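## Task

Move the foam block onto the coffee table in the adjoining room so it stays there without the robot holding it, and keep the robot from tipping over or ending up tilted.

## Robot and tools

ROBOT. A TidyBot++: a mobile base 0.54 m long, 0.50 m wide and 0.38 m tall on four powered casters. On top is a single seven-joint arm ending in a two-finger gripper. The shoulder sits 0.12 m ahead of the base centre and 0.68 m above the floor. There are two cameras: base_camera on the front of the base and wrist_camera, which looks along the hand. The arm starts folded with the hand pointing down. In that pose the hand reaches at most 0.08 m past the front of the base and the elbow is up to 1.15 m high. A loose object may occasionally be nudged by an outside push.

FRAMES. The base frame has its origin on the floor under the base centre, with x forward, y left and z up. hand_pose is reported in this frame and marks the point midway between the finger pads. Its own z axis runs out along the fingers and its y axis is the line the pads close along. The odometry frame is the base frame as it was when the scene began. base_odometry counts wheel rotation, so slipping shows up as travel; heading is positive to the left, range -3.142 to 3.142, and drifts by a few cm and several degrees over roughly thirty moves. base_tilt is in degrees, positive when leaning forward or right, with a fixed bias of about 1 degree.

execute_actions. Arguments: "actions", a list holding one action or none (empty just reports state and images), and "cameras", a list of "base_camera", "wrist_camera" or "all" (omitted, null or ["all"] gives both; [] gives none). An action may contain "base", "joints" and "speeds"; its motions start together and may finish at different times, and no action runs beyond 15 s.
- "base" holds exactly one relative move, measured from where the base last reported itself: translate_m (metres, forward positive, -2 to 2), strafe_m (metres, left positive, -2 to 2) or rotate_rad (radians, counter-clockwise seen from above positive, -6.3 to 6.3). These are offsets, not poses.
- "joints" gives absolute target angles in radians keyed by name: joint_1_rad (unlimited; positive turns the arm clockwise from above, opposite to rotate_rad), joint_2_rad shoulder (-2.249 to 2.249), joint_3_rad (unlimited; near 3.14 is the usual value), joint_4_rad elbow (-2.579 to 2.579), joint_5_rad (unlimited), joint_6_rad wrist (-2.099 to 2.099), joint_7_rad (unlimited; with the hand down, positive is counter-clockwise from above, and 1.57 opens the fingers toward left and right). gripper_pos is a scale from 0 (fully open) to 1 (fully closed). Tolerances for done: 0.039 for joints 1 to 4, 0.056 for 5 to 7, 0.03 for the gripper. Unlimited joints go the short way round, so send steps smaller than half a turn. Arm joints move at up to 1.39 rad/s (1.22 for joints 5 to 7). Any joint or base left out may keep driving toward an earlier target.
- "speeds" caps top speed for this action only: translate_m and strafe_m 0.05 to 0.5 m/s, rotate_rad 0.1 to 1.57 rad/s; the maximum is the default. A base move needing more than 8.667 s is refused.
An unknown key or out-of-range number rejects the whole call and nothing moves. If a result reports a stop, the remaining movement, wait and finished_scene calls in that same reply are skipped.

ARM GEOMETRY. With joint_1_rad 0, joint_3_rad 3.14 and joint_5_rad 0 the arm stays in the x-z plane. Angles from vertical (forward positive): upper arm = joint_2_rad, forearm = joint_2_rad - joint_4_rad, hand = joint_2_rad - joint_4_rad - joint_6_rad. Lengths 0.42, 0.31 and 0.31 m. Forward reach from the shoulder is the sum of length x sin(angle); height above the shoulder is the sum of length x cos(angle). A downward-pointing hand reaches only about 0.94 m above the floor, and only near the base.

GRIPPER. Pad gap is roughly 85 x (1 - gripper_pos) mm, up to 3 mm wider mid-stroke. Closed fingertips lie about 20 mm beyond the hand point. Closing to 1 squeezes with about 96 to 120 N per finger: done means empty, off_target means an object stopped the fingers.

OTHER TOOLS. wait(seconds 0 to 10) commands nothing and returns state and images. zoom_image(camera, region [x0, y0, x1, y1] in pixels, top-left origin, at most 504 x 504) enlarges part of that camera's latest full image. read_manual only returns licence text. finished_scene(scene = current scene number) ends the scene permanently; the result says whether the goal was met and gives the next task.

RESULT LINES. base_status and joint_status: done, off_target (resting away from target, maybe still pushing), contact_stop, time_out (target dropped, holding in place), not_followed and joint command not followed with a cause line (self-collision check withheld arm targets; gripper still acts; withheld targets may be retried later), limit_stop_at_motor_heat. A blocked base may still say done while short. on_its_own lists uncommanded changes. motor_effort is percent of maximum, peak in brackets, noisy and biased. Warnings: ARM HIT (arm struck base or itself), torque fault (arm frozen 10 s; base keeps going; limits 104.5 N m joints 1 to 4, warning 56.7; 51.3 for 5 to 7, warning 29.4), MOTOR HOT at 60 C, OVER-TEMPERATURE FAULT at 75 C, where the arm sinks.

CAUTIONS. Friction leaves small errors; fix by sending last command + (wanted - read) for each joint. hand_pose can be 1 to 2 cm off; trust images. A carried load makes the arm sag; never command a holding joint to its read angle. Don't drive while the arm is snagged on something above about 0.8 m, and avoid sideways force on a raised hand: the robot can tip. Avoid drops, slams, hard shoves and collisions. At the end the block must rest on the table on its own and the robot must stand upright.

Each tool is called after "Request:" as name(argument=value, ...) on one line, values as JSON.

## Session

I'll start by checking the robot's state and camera views.

Request:
execute_actions(actions=[])

Scene clock: 0.00 s.
base_odometry: x=+0.000 y=+0.000 heading=+0.000 (m, m, rad; odometry frame)
base_tilt: forward=+0.0 right=+0.5 (deg)
base_status: not commanded
joint_positions: joint_1_rad=+0.050 joint_2_rad=-0.303 joint_3_rad=+3.184 joint_4_rad=-2.530 joint_5_rad=-0.051 joint_6_rad=-0.863 joint_7_rad=+1.532 gripper_pos=+0.000
joint_status: not commanded
motor_effort: joint_1_rad=+0 joint_2_rad=-2 joint_3_rad=+0 joint_4_rad=+13 joint_5_rad=-2 joint_6_rad=+1 joint_7_rad=+0 (%)
hand_pose: x=+0.2600 y=+0.0018 z=+0.5812 quat_wxyz=(-0.025, +0.996, -0.081, +0.026) (m; base frame)
pictures: base_camera, wrist_camera
Images, in order (width x height): base_camera 644x364, wrist_camera 644x476.

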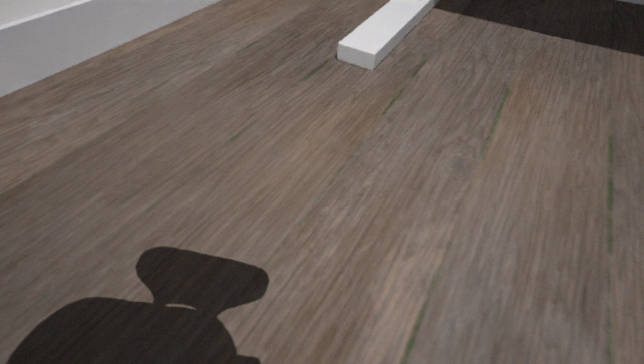

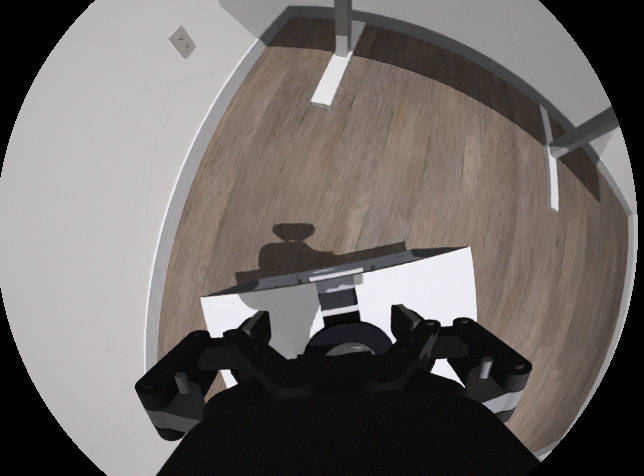

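Request:
execute_actions(actions=[{"joints": {"joint_1_rad": 0.0, "joint_2_rad": -0.5, "joint_3_rad": 3.14, "joint_4_rad": -1.5, "joint_5_rad": 0.0, "joint_6_rad": -0.9, "joint_7_rad": 1.57}}], cameras=["wrist_camera"])

Scene clock: 28.07 s.
base_odometry: x=+0.000 y=+0.000 heading=+0.000 (m, m, rad; odometry frame)
base_tilt: forward=-0.1 right=+0.5 (deg)
base_status: not commanded
joint_positions: joint_1_rad=+0.022 joint_2_rad=-0.479 joint_3_rad=+3.152 joint_4_rad=-1.509 joint_5_rad=-0.031 joint_6_rad=-0.864 joint_7_rad=+1.536 gripper_pos=+0.000
joint_status: all done
motor_effort: joint_1_rad=+0(0) joint_2_rad=-2(8) joint_3_rad=+0(1) joint_4_rad=+18(19) joint_5_rad=-2(2) joint_6_rad=+8(8) joint_7_rad=+0(0) (%)
hand_pose: x=+0.4896 y=-0.0053 z=+1.1183 quat_wxyz=(-0.018, +0.811, -0.030, +0.584) (m; base frame)
pictures: wrist_camera
Images, in order (width x height): wrist_camera 644x476.

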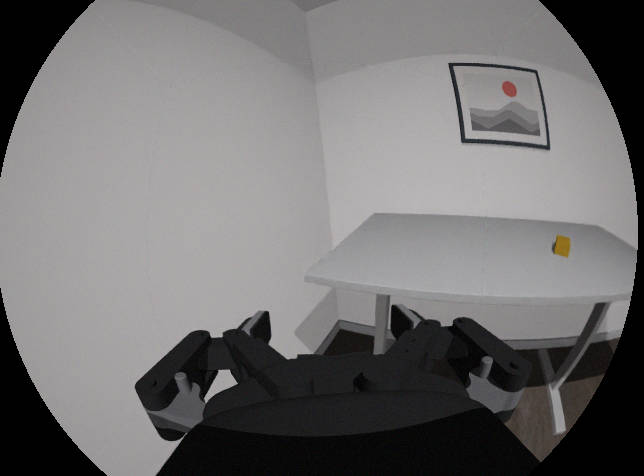

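Request:
zoom_image(camera="wrist_camera", region=[440, 180, 644, 340])

Region (440, 180, 644, 340) of wrist_camera's 644x476 image, scaled by 2.471; it fills the top 395 rows of this view, and the rest is white.

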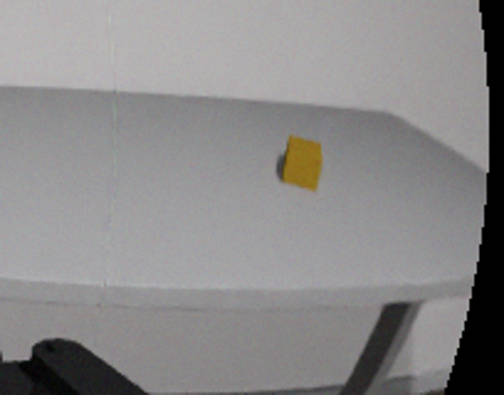

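Request:
execute_actions(actions=[{"base": {"rotate_rad": -0.5}, "joints": {"joint_1_rad": 1.3}}])

Scene clock: 69.63 s.
base_odometry: x=+0.000 y=+0.000 heading=-0.499 (m, m, rad; odometry frame)
base_tilt: forward=-0.1 right=+0.6 (deg)
base_status: done
joint_positions: joint_1_rad=+1.281 joint_2_rad=-0.479 joint_3_rad=+3.143 joint_4_rad=-1.509 joint_5_rad=-0.029 joint_6_rad=-0.865 joint_7_rad=+1.536 gripper_pos=+0.000
joint_status: all done
motor_effort: joint_1_rad=+0(1) joint_2_rad=-1(3) joint_3_rad=+0(2) joint_4_rad=+18(18) joint_5_rad=-2(1) joint_6_rad=+8(8) joint_7_rad=+0(0) (%)
hand_pose: x=+0.2316 y=-0.3530 z=+1.1180 quat_wxyz=(+0.329, +0.641, -0.498, +0.482) (m; base frame)
pictures: base_camera, wrist_camera
Images, in order (width x height): base_camera 644x364, wrist_camera 644x476.

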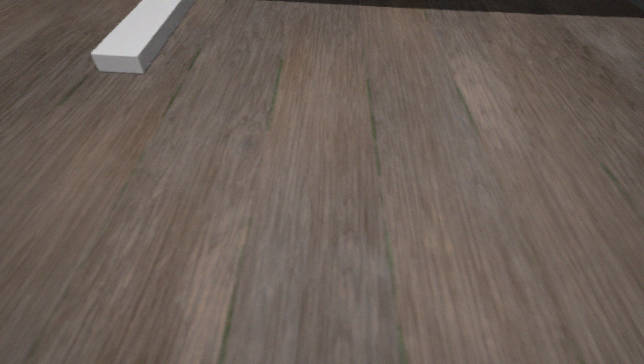

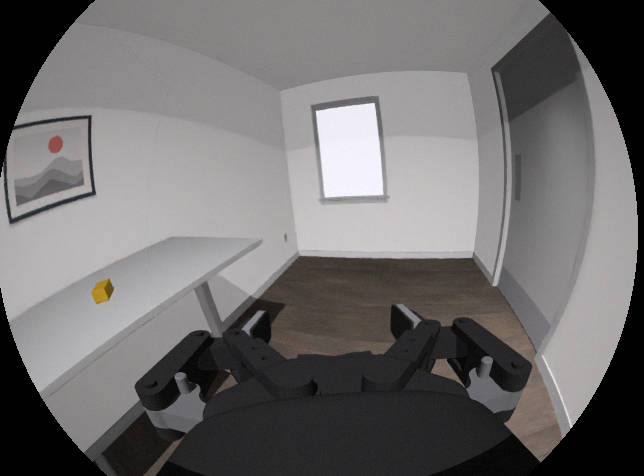

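Request:
zoom_image(camera="wrist_camera", region=[440, 0, 644, 400])

Region (440, 0, 644, 400) of wrist_camera's 644x476 image, scaled by 1.260; it fills the left 257 columns of this view, and the rest is white.

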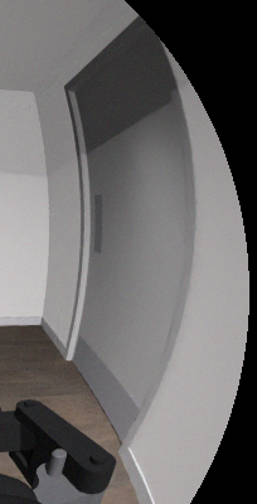

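Request:
execute_actions(actions=[{"base": {"strafe_m": -0.4}, "joints": {"joint_1_rad": 0.0}}])

Scene clock: 192.20 s.
base_odometry: x=-0.192 y=-0.351 heading=-0.500 (m, m, rad; odometry frame)
base_tilt: forward=-0.1 right=+0.5 (deg)
base_status: done
joint_positions: joint_1_rad=+0.019 joint_2_rad=-0.488 joint_3_rad=+3.144 joint_4_rad=-1.509 joint_5_rad=-0.027 joint_6_rad=-0.868 joint_7_rad=+1.536 gripper_pos=+0.000
joint_status: all done
motor_effort: joint_1_rad=+0(0) joint_2_rad=-1(6) joint_3_rad=+0(1) joint_4_rad=+18(19) joint_5_rad=-2(3) joint_6_rad=+8(8) joint_7_rad=+0(0) (%)
hand_pose: x=+0.4855 y=-0.0003 z=+1.1206 quat_wxyz=(-0.018, +0.810, -0.024, +0.586) (m; base frame)
pictures: base_camera, wrist_camera
Images, in order (width x height): base_camera 644x364, wrist_camera 644x476.

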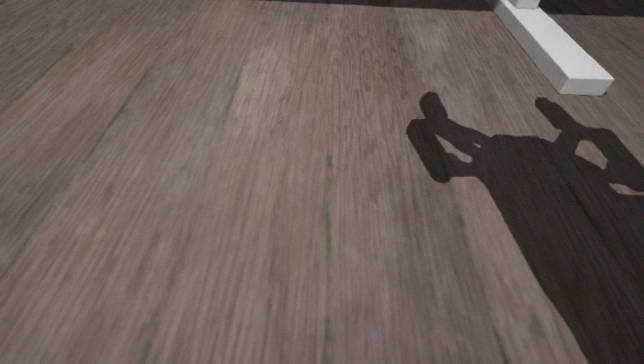

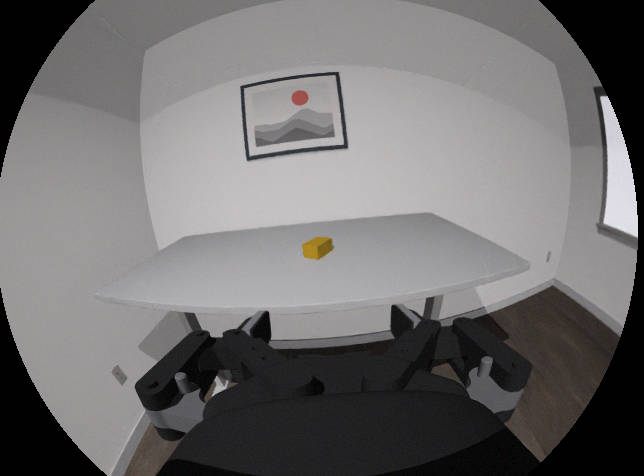

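Request:
zoom_image(camera="wrist_camera", region=[260, 200, 380, 320])

Region (260, 200, 380, 320) of wrist_camera's 644x476 image, scaled by 4.200.

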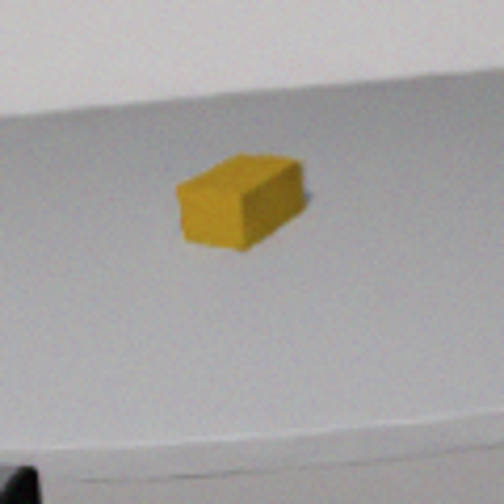

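Request:
execute_actions(actions=[{"base": {"translate_m": 0.42}}])

Scene clock: 299.13 s.
base_odometry: x=+0.176 y=-0.553 heading=-0.501 (m, m, rad; odometry frame)
base_tilt: forward=+0.0 right=+0.5 (deg)
base_status: done
joint_positions: joint_1_rad=+0.018 joint_2_rad=-0.489 joint_3_rad=+3.144 joint_4_rad=-1.509 joint_5_rad=-0.027 joint_6_rad=-0.869 joint_7_rad=+1.536 gripper_pos=+0.000
joint_status: not commanded
motor_effort: joint_1_rad=+1(0) joint_2_rad=-1(6) joint_3_rad=+0(1) joint_4_rad=+17(19) joint_5_rad=-2(2) joint_6_rad=+8(8) joint_7_rad=+0(0) (%)
hand_pose: x=+0.4848 y=-0.0002 z=+1.1206 quat_wxyz=(-0.018, +0.810, -0.024, +0.586) (m; base frame)
pictures: base_camera, wrist_camera
Images, in order (width x height): base_camera 644x364, wrist_camera 644x476.

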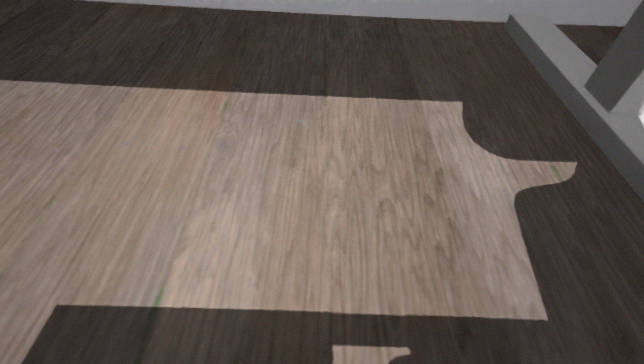

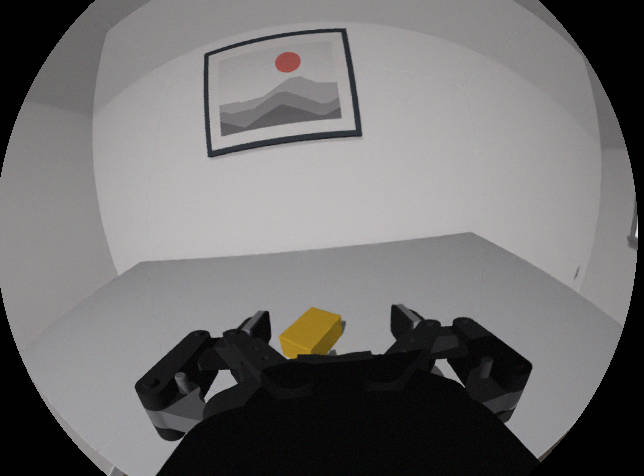

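Request:
zoom_image(camera="wrist_camera", region=[250, 270, 410, 390])

Region (250, 270, 410, 390) of wrist_camera's 644x476 image, scaled by 3.150; it fills the top 378 rows of this view, and the rest is white.

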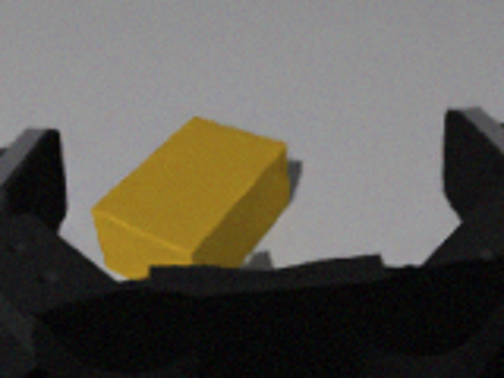

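Request:
execute_actions(actions=[{"base": {"strafe_m": 0.378}, "joints": {"joint_1_rad": 0.606, "joint_2_rad": 0.07, "joint_3_rad": 3.14, "joint_4_rad": -1.06, "joint_5_rad": 0.03, "joint_6_rad": -1.2, "joint_7_rad": 1.6}}])

Scene clock: 411.83 s.
base_odometry: x=+0.358 y=-0.221 heading=-0.501 (m, m, rad; odometry frame)
base_tilt: forward=-0.1 right=+0.5 (deg)
base_status: done
joint_positions: joint_1_rad=+0.588 joint_2_rad=+0.052 joint_3_rad=+3.143 joint_4_rad=-1.076 joint_5_rad=+0.000 joint_6_rad=-1.166 joint_7_rad=+1.566 gripper_pos=+0.000
joint_status: all done
motor_effort: joint_1_rad=+0(1) joint_2_rad=-21(23) joint_3_rad=+0(2) joint_4_rad=+18(19) joint_5_rad=-2(3) joint_6_rad=+7(9) joint_7_rad=+0(0) (%)
hand_pose: x=+0.5679 y=-0.2987 z=+1.0311 quat_wxyz=(+0.119, +0.871, -0.267, +0.394) (m; base frame)
pictures: base_camera, wrist_camera
Images, in order (width x height): base_camera 644x364, wrist_camera 644x476.

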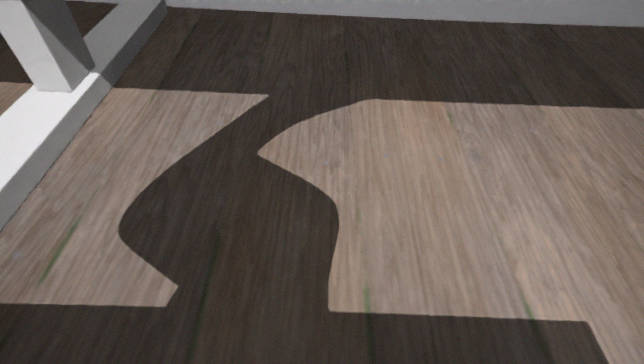

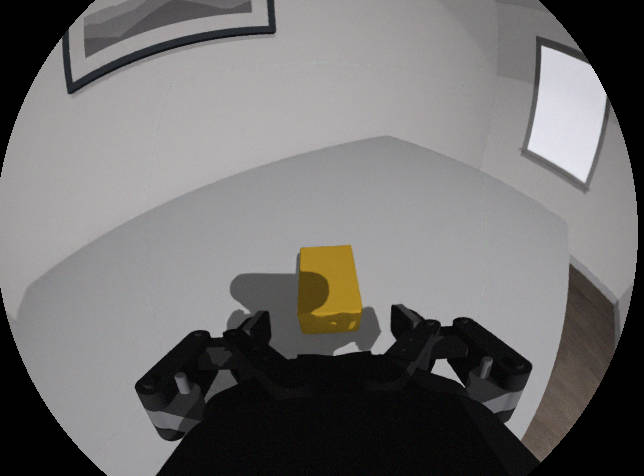

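Request:
zoom_image(camera="wrist_camera", region=[240, 220, 420, 370])

Region (240, 220, 420, 370) of wrist_camera's 644x476 image, scaled by 2.800.

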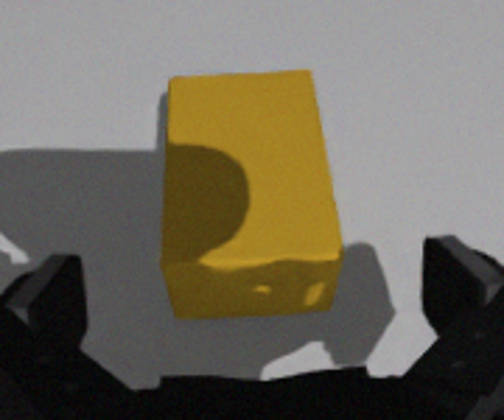

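Request:
execute_actions(actions=[{"joints": {"joint_2_rad": 0.222, "joint_4_rad": -0.998}}], cameras=["wrist_camera"])

Scene clock: 511.93 s.
base_odometry: x=+0.358 y=-0.221 heading=-0.501 (m, m, rad; odometry frame)
base_tilt: forward=+0.0 right=+0.6 (deg)
base_status: not commanded
joint_positions: joint_1_rad=+0.588 joint_2_rad=+0.218 joint_3_rad=+3.143 joint_4_rad=-1.011 joint_5_rad=+0.000 joint_6_rad=-1.166 joint_7_rad=+1.566 gripper_pos=+0.000
joint_status: all done
motor_effort: joint_1_rad=+0(1) joint_2_rad=-28(32) joint_3_rad=-1(1) joint_4_rad=+18(19) joint_5_rad=-2(2) joint_6_rad=+6(6) joint_7_rad=+0(0) (%)
hand_pose: x=+0.6174 y=-0.3316 z=+0.9696 quat_wxyz=(+0.105, +0.890, -0.272, +0.349) (m; base frame)
pictures: wrist_camera
Images, in order (width x height): wrist_camera 644x476.

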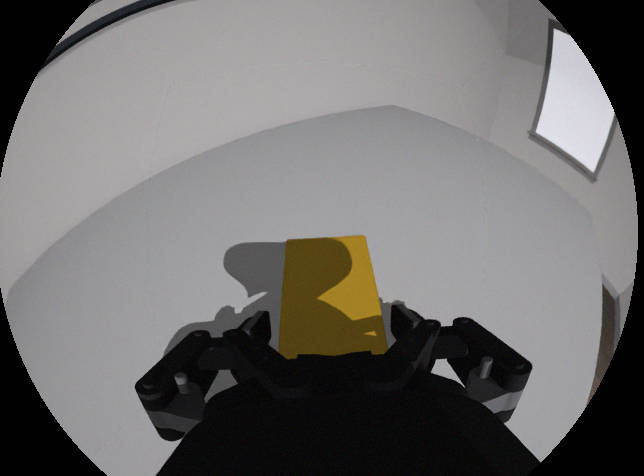

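Request:
zoom_image(camera="wrist_camera", region=[230, 220, 430, 380])

Region (230, 220, 430, 380) of wrist_camera's 644x476 image, scaled by 2.520; it fills the top 403 rows of this view, and the rest is white.

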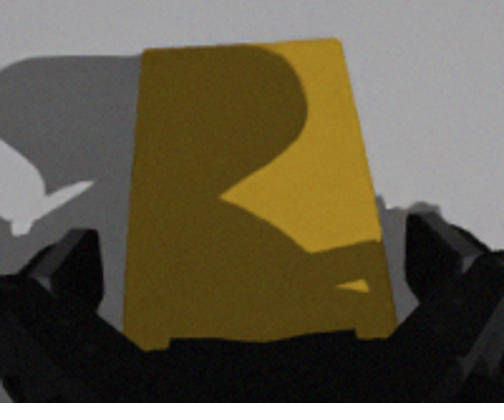

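Request:
execute_actions(actions=[{"joints": {"gripper_pos": 1.0}}], cameras=["wrist_camera"])

Scene clock: 541.17 s.
base_odometry: x=+0.358 y=-0.221 heading=-0.501 (m, m, rad; odometry frame)
base_tilt: forward=-0.1 right=+0.6 (deg)
base_status: not commanded
joint_positions: joint_1_rad=+0.588 joint_2_rad=+0.218 joint_3_rad=+3.143 joint_4_rad=-1.008 joint_5_rad=+0.000 joint_6_rad=-1.167 joint_7_rad=+1.566 gripper_pos=+0.371
joint_status: gripper_pos off_target (ended at +0.371, target +1.000)
motor_effort: joint_1_rad=+0(0) joint_2_rad=-29(32) joint_3_rad=+0(1) joint_4_rad=+18(19) joint_5_rad=-2(2) joint_6_rad=+6(7) joint_7_rad=+0(0) (%)
hand_pose: x=+0.6175 y=-0.3317 z=+0.9705 quat_wxyz=(+0.106, +0.890, -0.272, +0.350) (m; base frame)
pictures: wrist_camera
Images, in order (width x height): wrist_camera 644x476.

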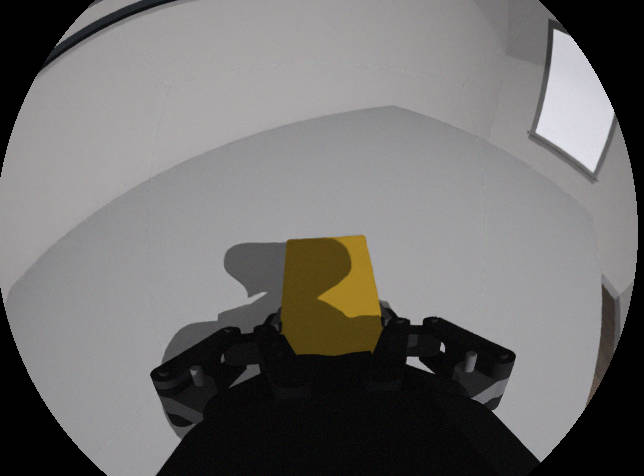

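Request:
execute_actions(actions=[{"base": {"strafe_m": -1.6}, "joints": {"joint_1_rad": 3.14, "joint_2_rad": -0.3, "gripper_pos": 1.0}}])

Scene clock: 643.63 s.
base_odometry: x=-0.409 y=-1.625 heading=-0.501 (m, m, rad; odometry frame)
base_tilt: forward=-0.1 right=+0.5 (deg)
base_status: done
joint_positions: joint_1_rad=+3.121 joint_2_rad=-0.275 joint_3_rad=+3.138 joint_4_rad=-1.008 joint_5_rad=+0.004 joint_6_rad=-1.171 joint_7_rad=+1.566 gripper_pos=+0.371
joint_status: gripper_pos off_target (ended at +0.371, target +1.000); the others done
motor_effort: joint_1_rad=+0(4) joint_2_rad=-6(33) joint_3_rad=+0(2) joint_4_rad=+16(19) joint_5_rad=-2(1) joint_6_rad=+8(8) joint_7_rad=+0(0) (%)
hand_pose: x=-0.2714 y=-0.0101 z=+1.2183 quat_wxyz=(+0.580, +0.008, -0.815, +0.006) (m; base frame)
pictures: base_camera, wrist_camera
Images, in order (width x height): base_camera 644x364, wrist_camera 644x476.

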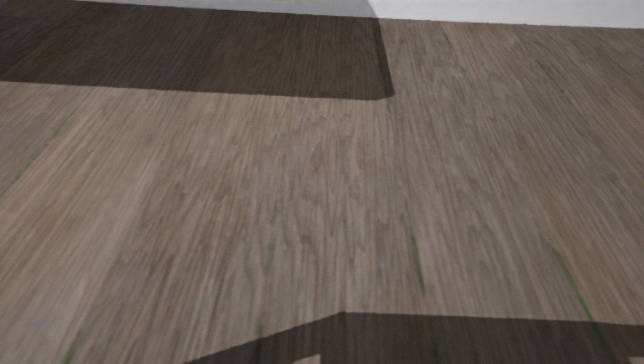

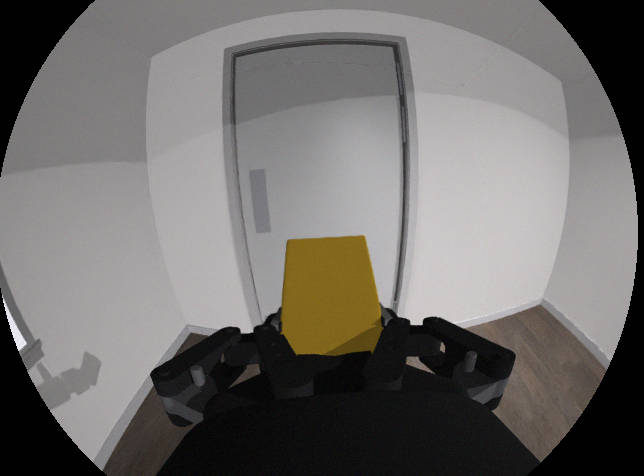

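Request:
execute_actions(actions=[{"base": {"translate_m": -0.75}, "joints": {"joint_1_rad": 3.16, "joint_2_rad": -0.37, "joint_4_rad": -2.5, "joint_6_rad": -0.25, "gripper_pos": 1.0}}])

Scene clock: 679.27 s.
base_odometry: x=-1.068 y=-1.266 heading=-0.500 (m, m, rad; odometry frame)
base_tilt: forward=-0.1 right=+0.6 (deg)
base_status: done
joint_positions: joint_1_rad=+3.137 joint_2_rad=-0.343 joint_3_rad=+3.138 joint_4_rad=-2.488 joint_5_rad=+0.004 joint_6_rad=-0.286 joint_7_rad=+1.566 gripper_pos=+0.371
joint_status: gripper_pos off_target (ended at +0.371, target +1.000); the others done
motor_effort: joint_1_rad=+0(1) joint_2_rad=-5(13) joint_3_rad=+0(1) joint_4_rad=+17(21) joint_5_rad=-2(1) joint_6_rad=+6(9) joint_7_rad=+0(0) (%)
hand_pose: x=-0.2065 y=-0.0035 z=+0.6714 quat_wxyz=(+0.348, +0.004, -0.937, +0.000) (m; base frame)
pictures: base_camera, wrist_camera
Images, in order (width x height): base_camera 644x364, wrist_camera 644x476.

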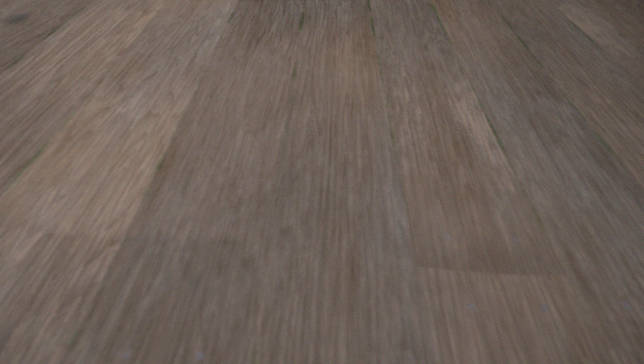

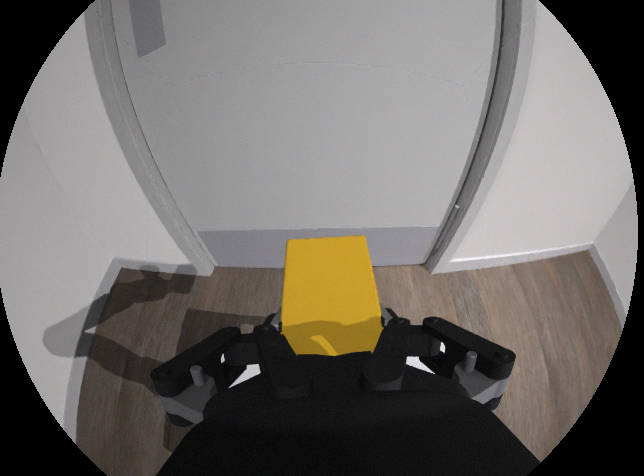

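Request:
execute_actions(actions=[{"base": {"strafe_m": -0.15}}], cameras=["wrist_camera"])

Request:
execute_actions(actions=[{"base": {"translate_m": -0.36}}], cameras=["wrist_camera"])

Scene clock: 707.57 s.
base_odometry: x=-1.140 y=-1.397 heading=-0.500 (m, m, rad; odometry frame)
base_tilt: forward=-0.1 right=+0.6 (deg)
base_status: done
joint_positions: joint_1_rad=+3.140 joint_2_rad=-0.344 joint_3_rad=+3.138 joint_4_rad=-2.488 joint_5_rad=+0.004 joint_6_rad=-0.285 joint_7_rad=+1.566 gripper_pos=+0.371
joint_status: not commanded
motor_effort: joint_1_rad=+0(1) joint_2_rad=-5(5) joint_3_rad=+0(2) joint_4_rad=+16(17) joint_5_rad=-2(2) joint_6_rad=+6(7) joint_7_rad=+0(0) (%)
hand_pose: x=-0.2065 y=-0.0028 z=+0.6716 quat_wxyz=(+0.348, +0.003, -0.937, +0.000) (m; base frame)
pictures: wrist_camera
Images, in order (width x height): wrist_camera 644x476.

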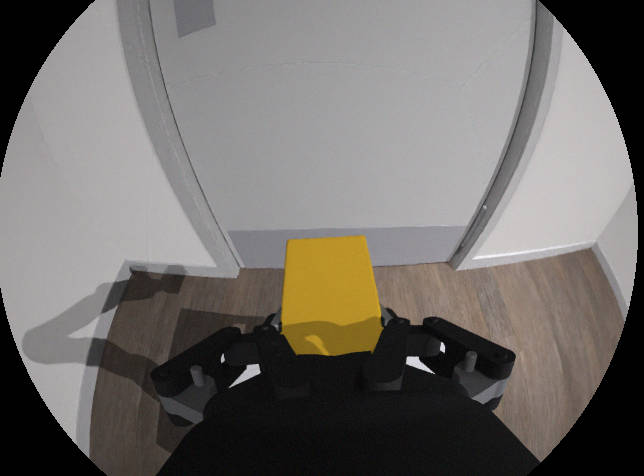

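Scene clock: 709.63 s.
base_odometry: x=-1.456 y=-1.225 heading=-0.500 (m, m, rad; odometry frame)
base_tilt: forward=-0.1 right=+0.6 (deg)
base_status: done
joint_positions: joint_1_rad=+3.140 joint_2_rad=-0.350 joint_3_rad=+3.138 joint_4_rad=-2.491 joint_5_rad=+0.004 joint_6_rad=-0.284 joint_7_rad=+1.566 gripper_pos=+0.371
joint_status: not commanded
motor_effort: joint_1_rad=+0(0) joint_2_rad=-5(7) joint_3_rad=+0(1) joint_4_rad=+17(18) joint_5_rad=-2(2) joint_6_rad=+6(7) joint_7_rad=+0(0) (%)
hand_pose: x=-0.2059 y=-0.0028 z=+0.6727 quat_wxyz=(+0.351, +0.002, -0.936, +0.000) (m; base frame)
pictures: wrist_camera
Images, in order (width x height): wrist_camera 644x476.

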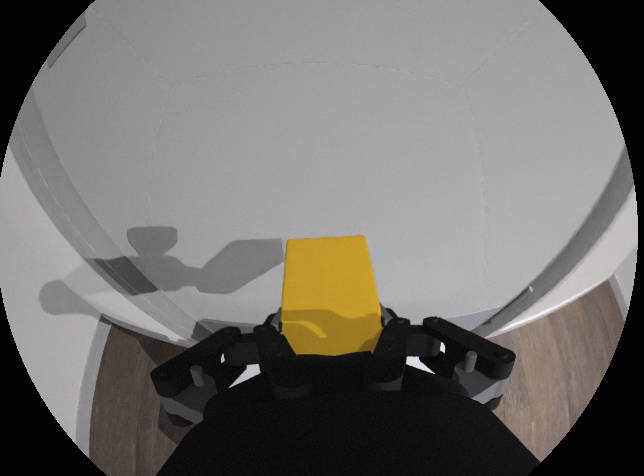

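Request:
execute_actions(actions=[{"base": {"translate_m": -0.3}, "joints": {"joint_6_rad": -0.48}, "speeds": {"translate_m": 0.12}}])

Scene clock: 724.27 s.
base_odometry: x=-1.719 y=-1.081 heading=-0.500 (m, m, rad; odometry frame)
base_tilt: forward=-0.1 right=+0.5 (deg)
base_status: done
joint_positions: joint_1_rad=+3.140 joint_2_rad=-0.354 joint_3_rad=+3.138 joint_4_rad=-2.499 joint_5_rad=+0.004 joint_6_rad=-0.466 joint_7_rad=+1.566 gripper_pos=+0.371
joint_status: all done
motor_effort: joint_1_rad=+0(1) joint_2_rad=-4(9) joint_3_rad=+0(1) joint_4_rad=+16(18) joint_5_rad=-2(2) joint_6_rad=+5(6) joint_7_rad=+0(0) (%)
hand_pose: x=-0.1568 y=-0.0021 z=+0.6375 quat_wxyz=(+0.263, +0.002, -0.965, -0.001) (m; base frame)
pictures: base_camera, wrist_camera
Images, in order (width x height): base_camera 644x364, wrist_camera 644x476.

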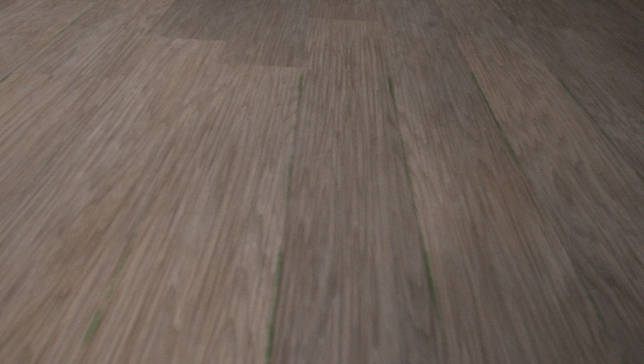

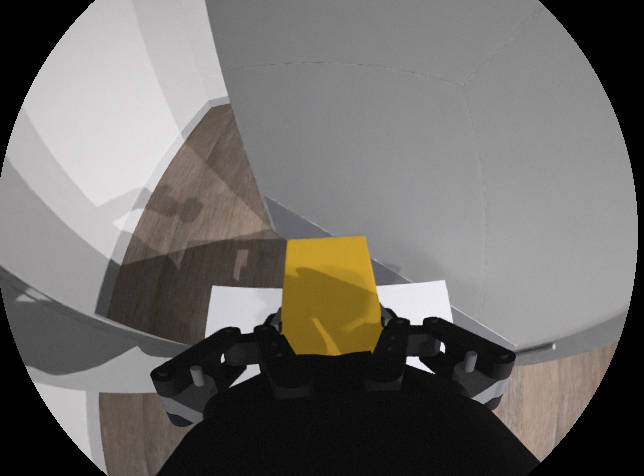

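Request:
execute_actions(actions=[{"base": {"translate_m": -0.6}, "joints": {"joint_6_rad": -0.25}, "speeds": {"translate_m": 0.22}}])

Scene clock: 743.63 s.
base_odometry: x=-2.246 y=-0.793 heading=-0.500 (m, m, rad; odometry frame)
base_tilt: forward=-0.1 right=+0.6 (deg)
base_status: done
joint_positions: joint_1_rad=+3.140 joint_2_rad=-0.355 joint_3_rad=+3.138 joint_4_rad=-2.499 joint_5_rad=+0.004 joint_6_rad=-0.269 joint_7_rad=+1.566 gripper_pos=+0.371
joint_status: all done
motor_effort: joint_1_rad=+0(0) joint_2_rad=-5(7) joint_3_rad=+0(1) joint_4_rad=+17(19) joint_5_rad=-2(2) joint_6_rad=+6(7) joint_7_rad=+0(0) (%)
hand_pose: x=-0.2062 y=-0.0026 z=+0.6738 quat_wxyz=(+0.357, +0.002, -0.934, +0.000) (m; base frame)
pictures: base_camera, wrist_camera
Images, in order (width x height): base_camera 644x364, wrist_camera 644x476.

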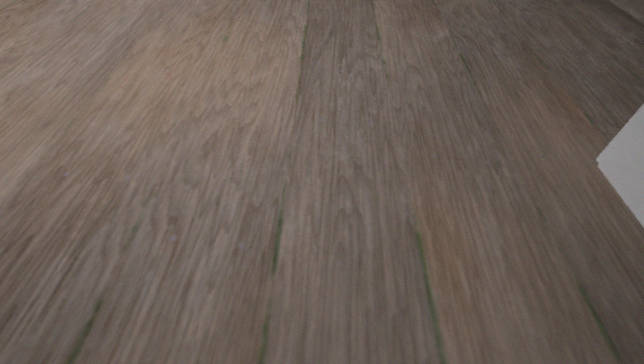

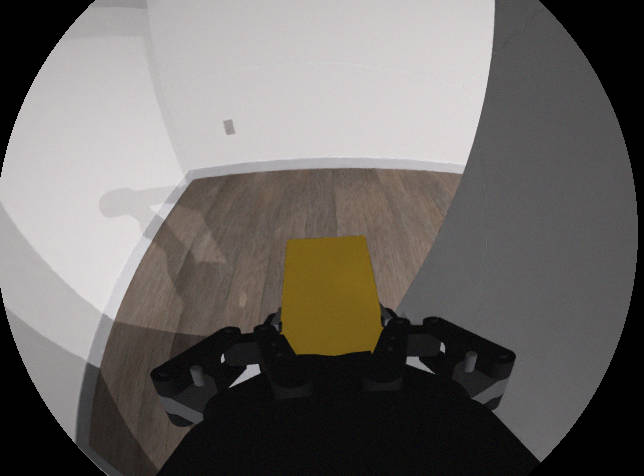

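Request:
execute_actions(actions=[{"base": {"translate_m": -0.75}, "joints": {"joint_1_rad": 3.65}, "speeds": {"translate_m": 0.3}}])

Scene clock: 771.63 s.
base_odometry: x=-2.904 y=-0.434 heading=-0.500 (m, m, rad; odometry frame)
base_tilt: forward=+0.0 right=+0.6 (deg)
base_status: done
joint_positions: joint_1_rad=+3.632 joint_2_rad=-0.356 joint_3_rad=+3.138 joint_4_rad=-2.499 joint_5_rad=+0.004 joint_6_rad=-0.269 joint_7_rad=+1.566 gripper_pos=+0.371
joint_status: all done
motor_effort: joint_1_rad=+0(1) joint_2_rad=-5(7) joint_3_rad=+0(1) joint_4_rad=+17(18) joint_5_rad=-2(2) joint_6_rad=+6(7) joint_7_rad=+0(0) (%)
hand_pose: x=-0.1689 y=+0.1512 z=+0.6741 quat_wxyz=(+0.346, -0.225, -0.907, -0.087) (m; base frame)
pictures: base_camera, wrist_camera
Images, in order (width x height): base_camera 644x364, wrist_camera 644x476.

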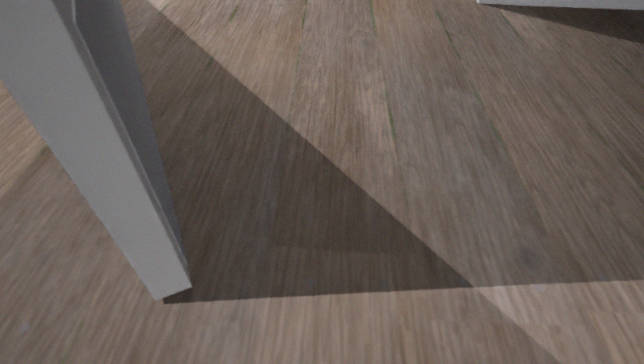

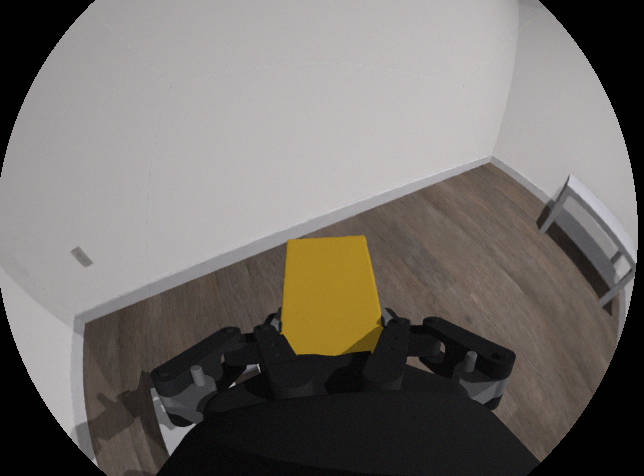

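Request:
execute_actions(actions=[{"base": {"strafe_m": 1.2}, "joints": {"joint_1_rad": 5.0}}])

Scene clock: 798.30 s.
base_odometry: x=-2.330 y=+0.620 heading=-0.500 (m, m, rad; odometry frame)
base_tilt: forward=+0.0 right=+0.6 (deg)
base_status: done
joint_positions: joint_1_rad=+4.981 joint_2_rad=-0.356 joint_3_rad=+3.138 joint_4_rad=-2.499 joint_5_rad=+0.004 joint_6_rad=-0.269 joint_7_rad=+1.566 gripper_pos=+0.371
joint_status: all done
motor_effort: joint_1_rad=+0(0) joint_2_rad=-4(7) joint_3_rad=+0(1) joint_4_rad=+17(17) joint_5_rad=-2(2) joint_6_rad=+6(7) joint_7_rad=+0(0) (%)
hand_pose: x=+0.2034 y=+0.3141 z=+0.6741 quat_wxyz=(+0.216, -0.742, -0.567, -0.284) (m; base frame)
pictures: base_camera, wrist_camera
Images, in order (width x height): base_camera 644x364, wrist_camera 644x476.

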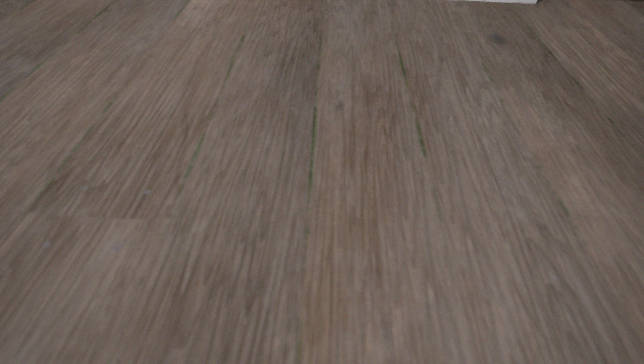

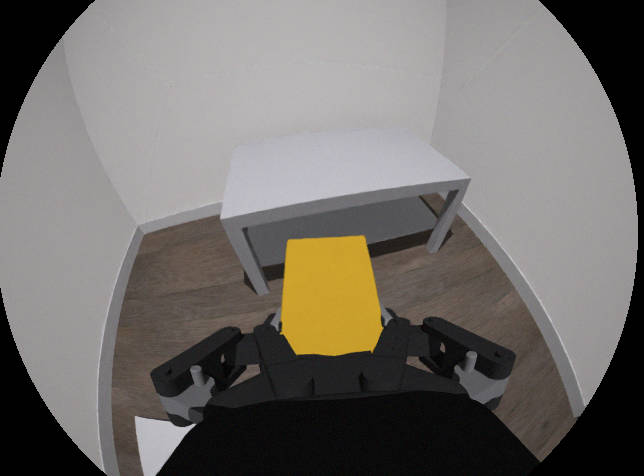

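Request:
execute_actions(actions=[{"base": {"strafe_m": 0.38}, "joints": {"joint_1_rad": 5.135, "joint_2_rad": 0.56, "joint_4_rad": -1.977, "joint_6_rad": 0.185, "gripper_pos": 1.0}}])

Scene clock: 867.80 s.
base_odometry: x=-2.148 y=+0.953 heading=-0.499 (m, m, rad; odometry frame)
base_tilt: forward=+0.0 right=+0.5 (deg)
base_status: done
joint_positions: joint_1_rad=+5.114 joint_2_rad=+0.546 joint_3_rad=+3.138 joint_4_rad=-1.992 joint_5_rad=+0.004 joint_6_rad=+0.149 joint_7_rad=+1.566 gripper_pos=+0.371
joint_status: gripper_pos off_target (ended at +0.371, target +1.000); the others done
motor_effort: joint_1_rad=+1(1) joint_2_rad=-35(37) joint_3_rad=-1(1) joint_4_rad=+13(19) joint_5_rad=-2(2) joint_6_rad=+6(7) joint_7_rad=+0(0) (%)
hand_pose: x=+0.3539 y=+0.5625 z=+0.5551 quat_wxyz=(+0.204, -0.775, -0.514, -0.305) (m; base frame)
pictures: base_camera, wrist_camera
Images, in order (width x height): base_camera 644x364, wrist_camera 644x476.

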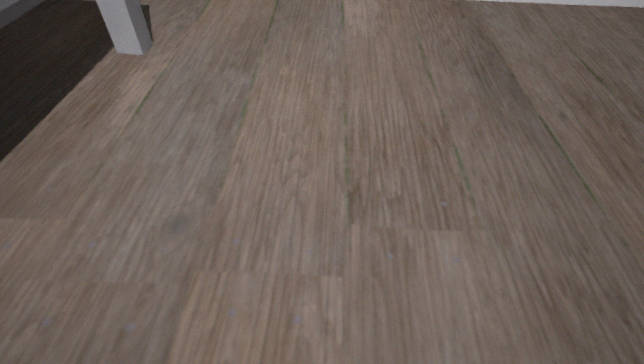

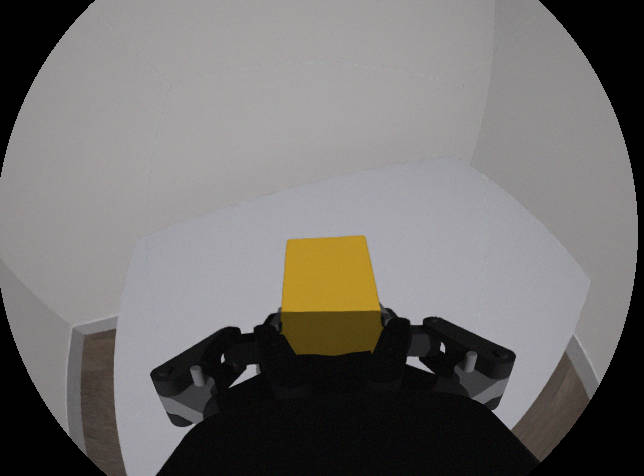

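Request:
execute_actions(actions=[{"joints": {"joint_2_rad": 0.715, "joint_6_rad": 0.34, "gripper_pos": 1.0}}], cameras=["wrist_camera"])

Scene clock: 897.07 s.
base_odometry: x=-2.148 y=+0.953 heading=-0.499 (m, m, rad; odometry frame)
base_tilt: forward=-0.1 right=+0.5 (deg)
base_status: not commanded
joint_positions: joint_1_rad=+5.114 joint_2_rad=+0.708 joint_3_rad=+3.138 joint_4_rad=-1.991 joint_5_rad=+0.004 joint_6_rad=+0.303 joint_7_rad=+1.566 gripper_pos=+0.371
joint_status: gripper_pos off_target (ended at +0.371, target +1.000); the others done
motor_effort: joint_1_rad=+0(0) joint_2_rad=-37(40) joint_3_rad=-1(1) joint_4_rad=+10(13) joint_5_rad=-2(2) joint_6_rad=+6(7) joint_7_rad=+0(0) (%)
hand_pose: x=+0.3575 y=+0.5716 z=+0.4885 quat_wxyz=(+0.203, -0.776, -0.515, -0.302) (m; base frame)
pictures: wrist_camera
Images, in order (width x height): wrist_camera 644x476.

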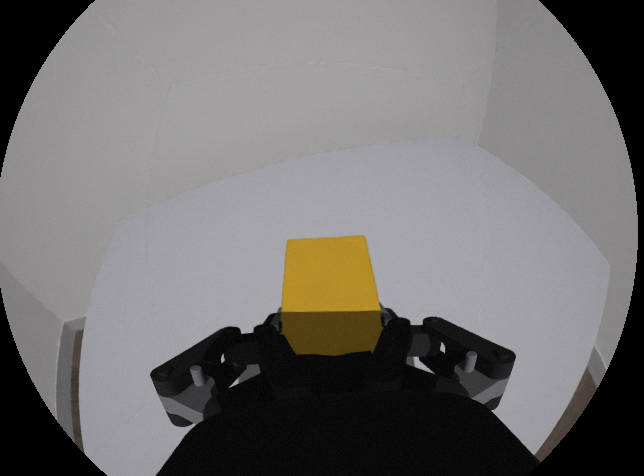

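Request:
execute_actions(actions=[{"joints": {"joint_2_rad": 0.748, "joint_6_rad": 0.373, "gripper_pos": 1.0}}], cameras=["wrist_camera"])

Scene clock: 905.57 s.
base_odometry: x=-2.148 y=+0.953 heading=-0.499 (m, m, rad; odometry frame)
base_tilt: forward=+0.0 right=+0.6 (deg)
base_status: not commanded
joint_positions: joint_1_rad=+5.114 joint_2_rad=+0.730 joint_3_rad=+3.138 joint_4_rad=-1.991 joint_5_rad=+0.004 joint_6_rad=+0.338 joint_7_rad=+1.566 gripper_pos=+0.371
joint_status: gripper_pos off_target (ended at +0.371, target +1.000); the others done
motor_effort: joint_1_rad=+0(0) joint_2_rad=-37(38) joint_3_rad=-1(1) joint_4_rad=+10(11) joint_5_rad=-2(2) joint_6_rad=+6(7) joint_7_rad=+0(0) (%)
hand_pose: x=+0.3589 y=+0.5751 z=+0.4823 quat_wxyz=(+0.206, -0.774, -0.513, -0.307) (m; base frame)
pictures: wrist_camera
Images, in order (width x height): wrist_camera 644x476.

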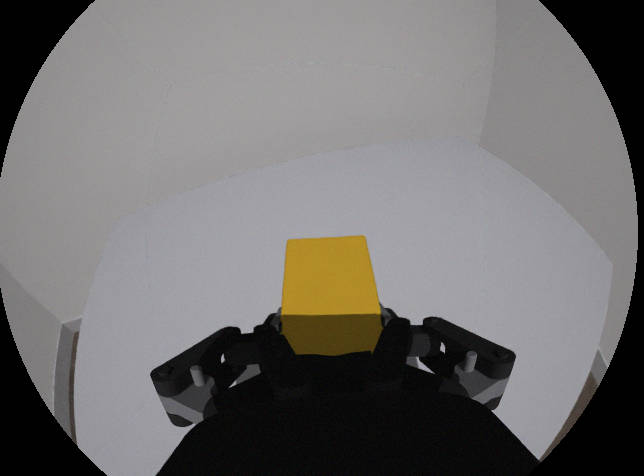

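Request:
execute_actions(actions=[{"joints": {"joint_2_rad": 0.766, "gripper_pos": 1.0}}], cameras=["wrist_camera"])

Scene clock: 918.97 s.
base_odometry: x=-2.148 y=+0.953 heading=-0.499 (m, m, rad; odometry frame)
base_tilt: forward=-0.1 right=+0.5 (deg)
base_status: not commanded
joint_positions: joint_1_rad=+5.114 joint_2_rad=+0.746 joint_3_rad=+3.138 joint_4_rad=-1.991 joint_5_rad=+0.004 joint_6_rad=+0.338 joint_7_rad=+1.566 gripper_pos=+0.371
joint_status: gripper_pos off_target (ended at +0.371, target +1.000); the others done
motor_effort: joint_1_rad=+0(0) joint_2_rad=-37(38) joint_3_rad=-1(1) joint_4_rad=+10(11) joint_5_rad=-2(2) joint_6_rad=+6(7) joint_7_rad=+0(0) (%)
hand_pose: x=+0.3577 y=+0.5722 z=+0.4726 quat_wxyz=(+0.202, -0.777, -0.515, -0.301) (m; base frame)
pictures: wrist_camera
Images, in order (width x height): wrist_camera 644x476.

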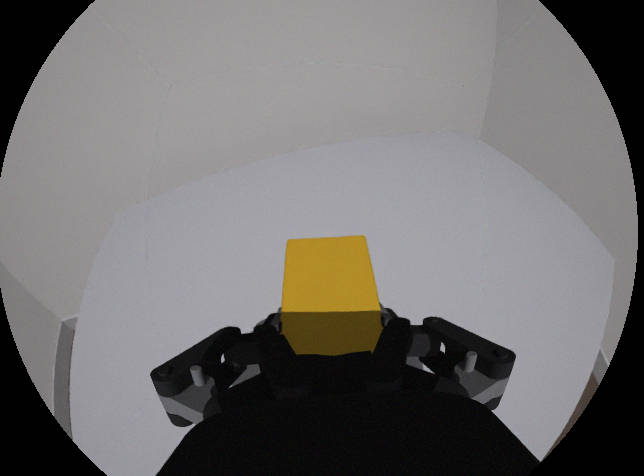

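Request:
execute_actions(actions=[{"joints": {"joint_2_rad": 0.792, "joint_6_rad": 0.397, "gripper_pos": 1.0}}], cameras=["wrist_camera"])

Scene clock: 928.43 s.
base_odometry: x=-2.148 y=+0.953 heading=-0.499 (m, m, rad; odometry frame)
base_tilt: forward=+0.0 right=+0.5 (deg)
base_status: not commanded
joint_positions: joint_1_rad=+5.114 joint_2_rad=+0.756 joint_3_rad=+3.138 joint_4_rad=-1.991 joint_5_rad=+0.004 joint_6_rad=+0.363 joint_7_rad=+1.567 gripper_pos=+0.371
joint_status: gripper_pos off_target (ended at +0.371, target +1.000); the others done
motor_effort: joint_1_rad=+0(1) joint_2_rad=-35(36) joint_3_rad=-1(1) joint_4_rad=+10(11) joint_5_rad=-1(2) joint_6_rad=+6(6) joint_7_rad=+0(0) (%)
hand_pose: x=+0.3591 y=+0.5754 z=+0.4716 quat_wxyz=(+0.206, -0.774, -0.513, -0.307) (m; base frame)
pictures: wrist_camera
Images, in order (width x height): wrist_camera 644x476.

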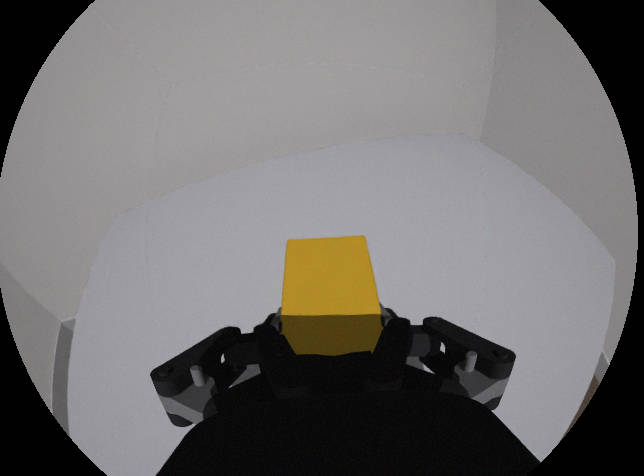

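Request:
execute_actions(actions=[{"joints": {"joint_2_rad": 0.765, "gripper_pos": 0.0}}], cameras=["wrist_camera"])

Request:
execute_actions(actions=[{"joints": {"joint_2_rad": 0.45, "joint_6_rad": 0.1}}], cameras=["wrist_camera"])

Scene clock: 940.80 s.
base_odometry: x=-2.148 y=+0.953 heading=-0.499 (m, m, rad; odometry frame)
base_tilt: forward=+0.0 right=+0.5 (deg)
base_status: not commanded
joint_positions: joint_1_rad=+5.114 joint_2_rad=+0.756 joint_3_rad=+3.138 joint_4_rad=-1.991 joint_5_rad=+0.004 joint_6_rad=+0.363 joint_7_rad=+1.567 gripper_pos=+0.000
joint_status: all done
motor_effort: joint_1_rad=+0(0) joint_2_rad=-37(38) joint_3_rad=-1(1) joint_4_rad=+9(10) joint_5_rad=-2(2) joint_6_rad=+6(6) joint_7_rad=+0(0) (%)
hand_pose: x=+0.3591 y=+0.5754 z=+0.4716 quat_wxyz=(+0.206, -0.774, -0.513, -0.307) (m; base frame)
pictures: wrist_camera
Images, in order (width x height): wrist_camera 644x476.

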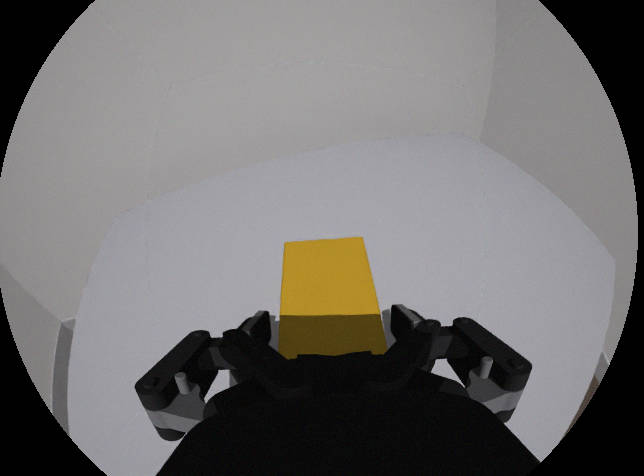

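Scene clock: 942.23 s.
base_odometry: x=-2.148 y=+0.953 heading=-0.499 (m, m, rad; odometry frame)
base_tilt: forward=-0.1 right=+0.6 (deg)
base_status: not commanded
joint_positions: joint_1_rad=+5.114 joint_2_rad=+0.461 joint_3_rad=+3.138 joint_4_rad=-1.988 joint_5_rad=+0.004 joint_6_rad=+0.134 joint_7_rad=+1.567 gripper_pos=+0.000
joint_status: all done
motor_effort: joint_1_rad=+0(0) joint_2_rad=-32(39) joint_3_rad=-1(1) joint_4_rad=+14(14) joint_5_rad=-2(2) joint_6_rad=+6(6) joint_7_rad=+0(0) (%)
hand_pose: x=+0.3568 y=+0.5693 z=+0.6058 quat_wxyz=(+0.223, -0.763, -0.506, -0.334) (m; base frame)
pictures: wrist_camera
Images, in order (width x height): wrist_camera 644x476.

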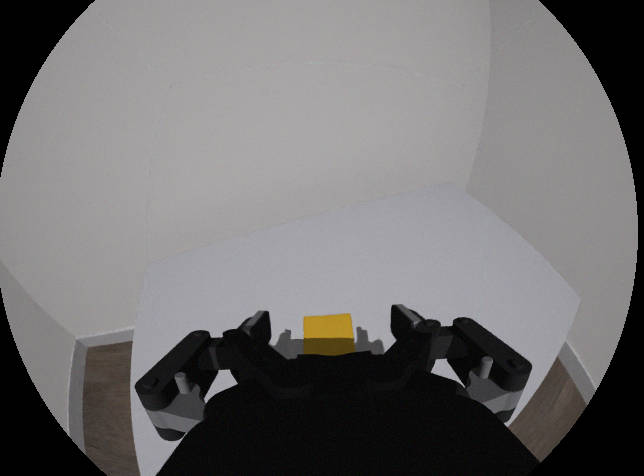

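The block is resting on the coffee table and the gripper is clear of it. Finishing scene 1.

Request:
finished_scene(scene=1)

The scene is finished: the task was done.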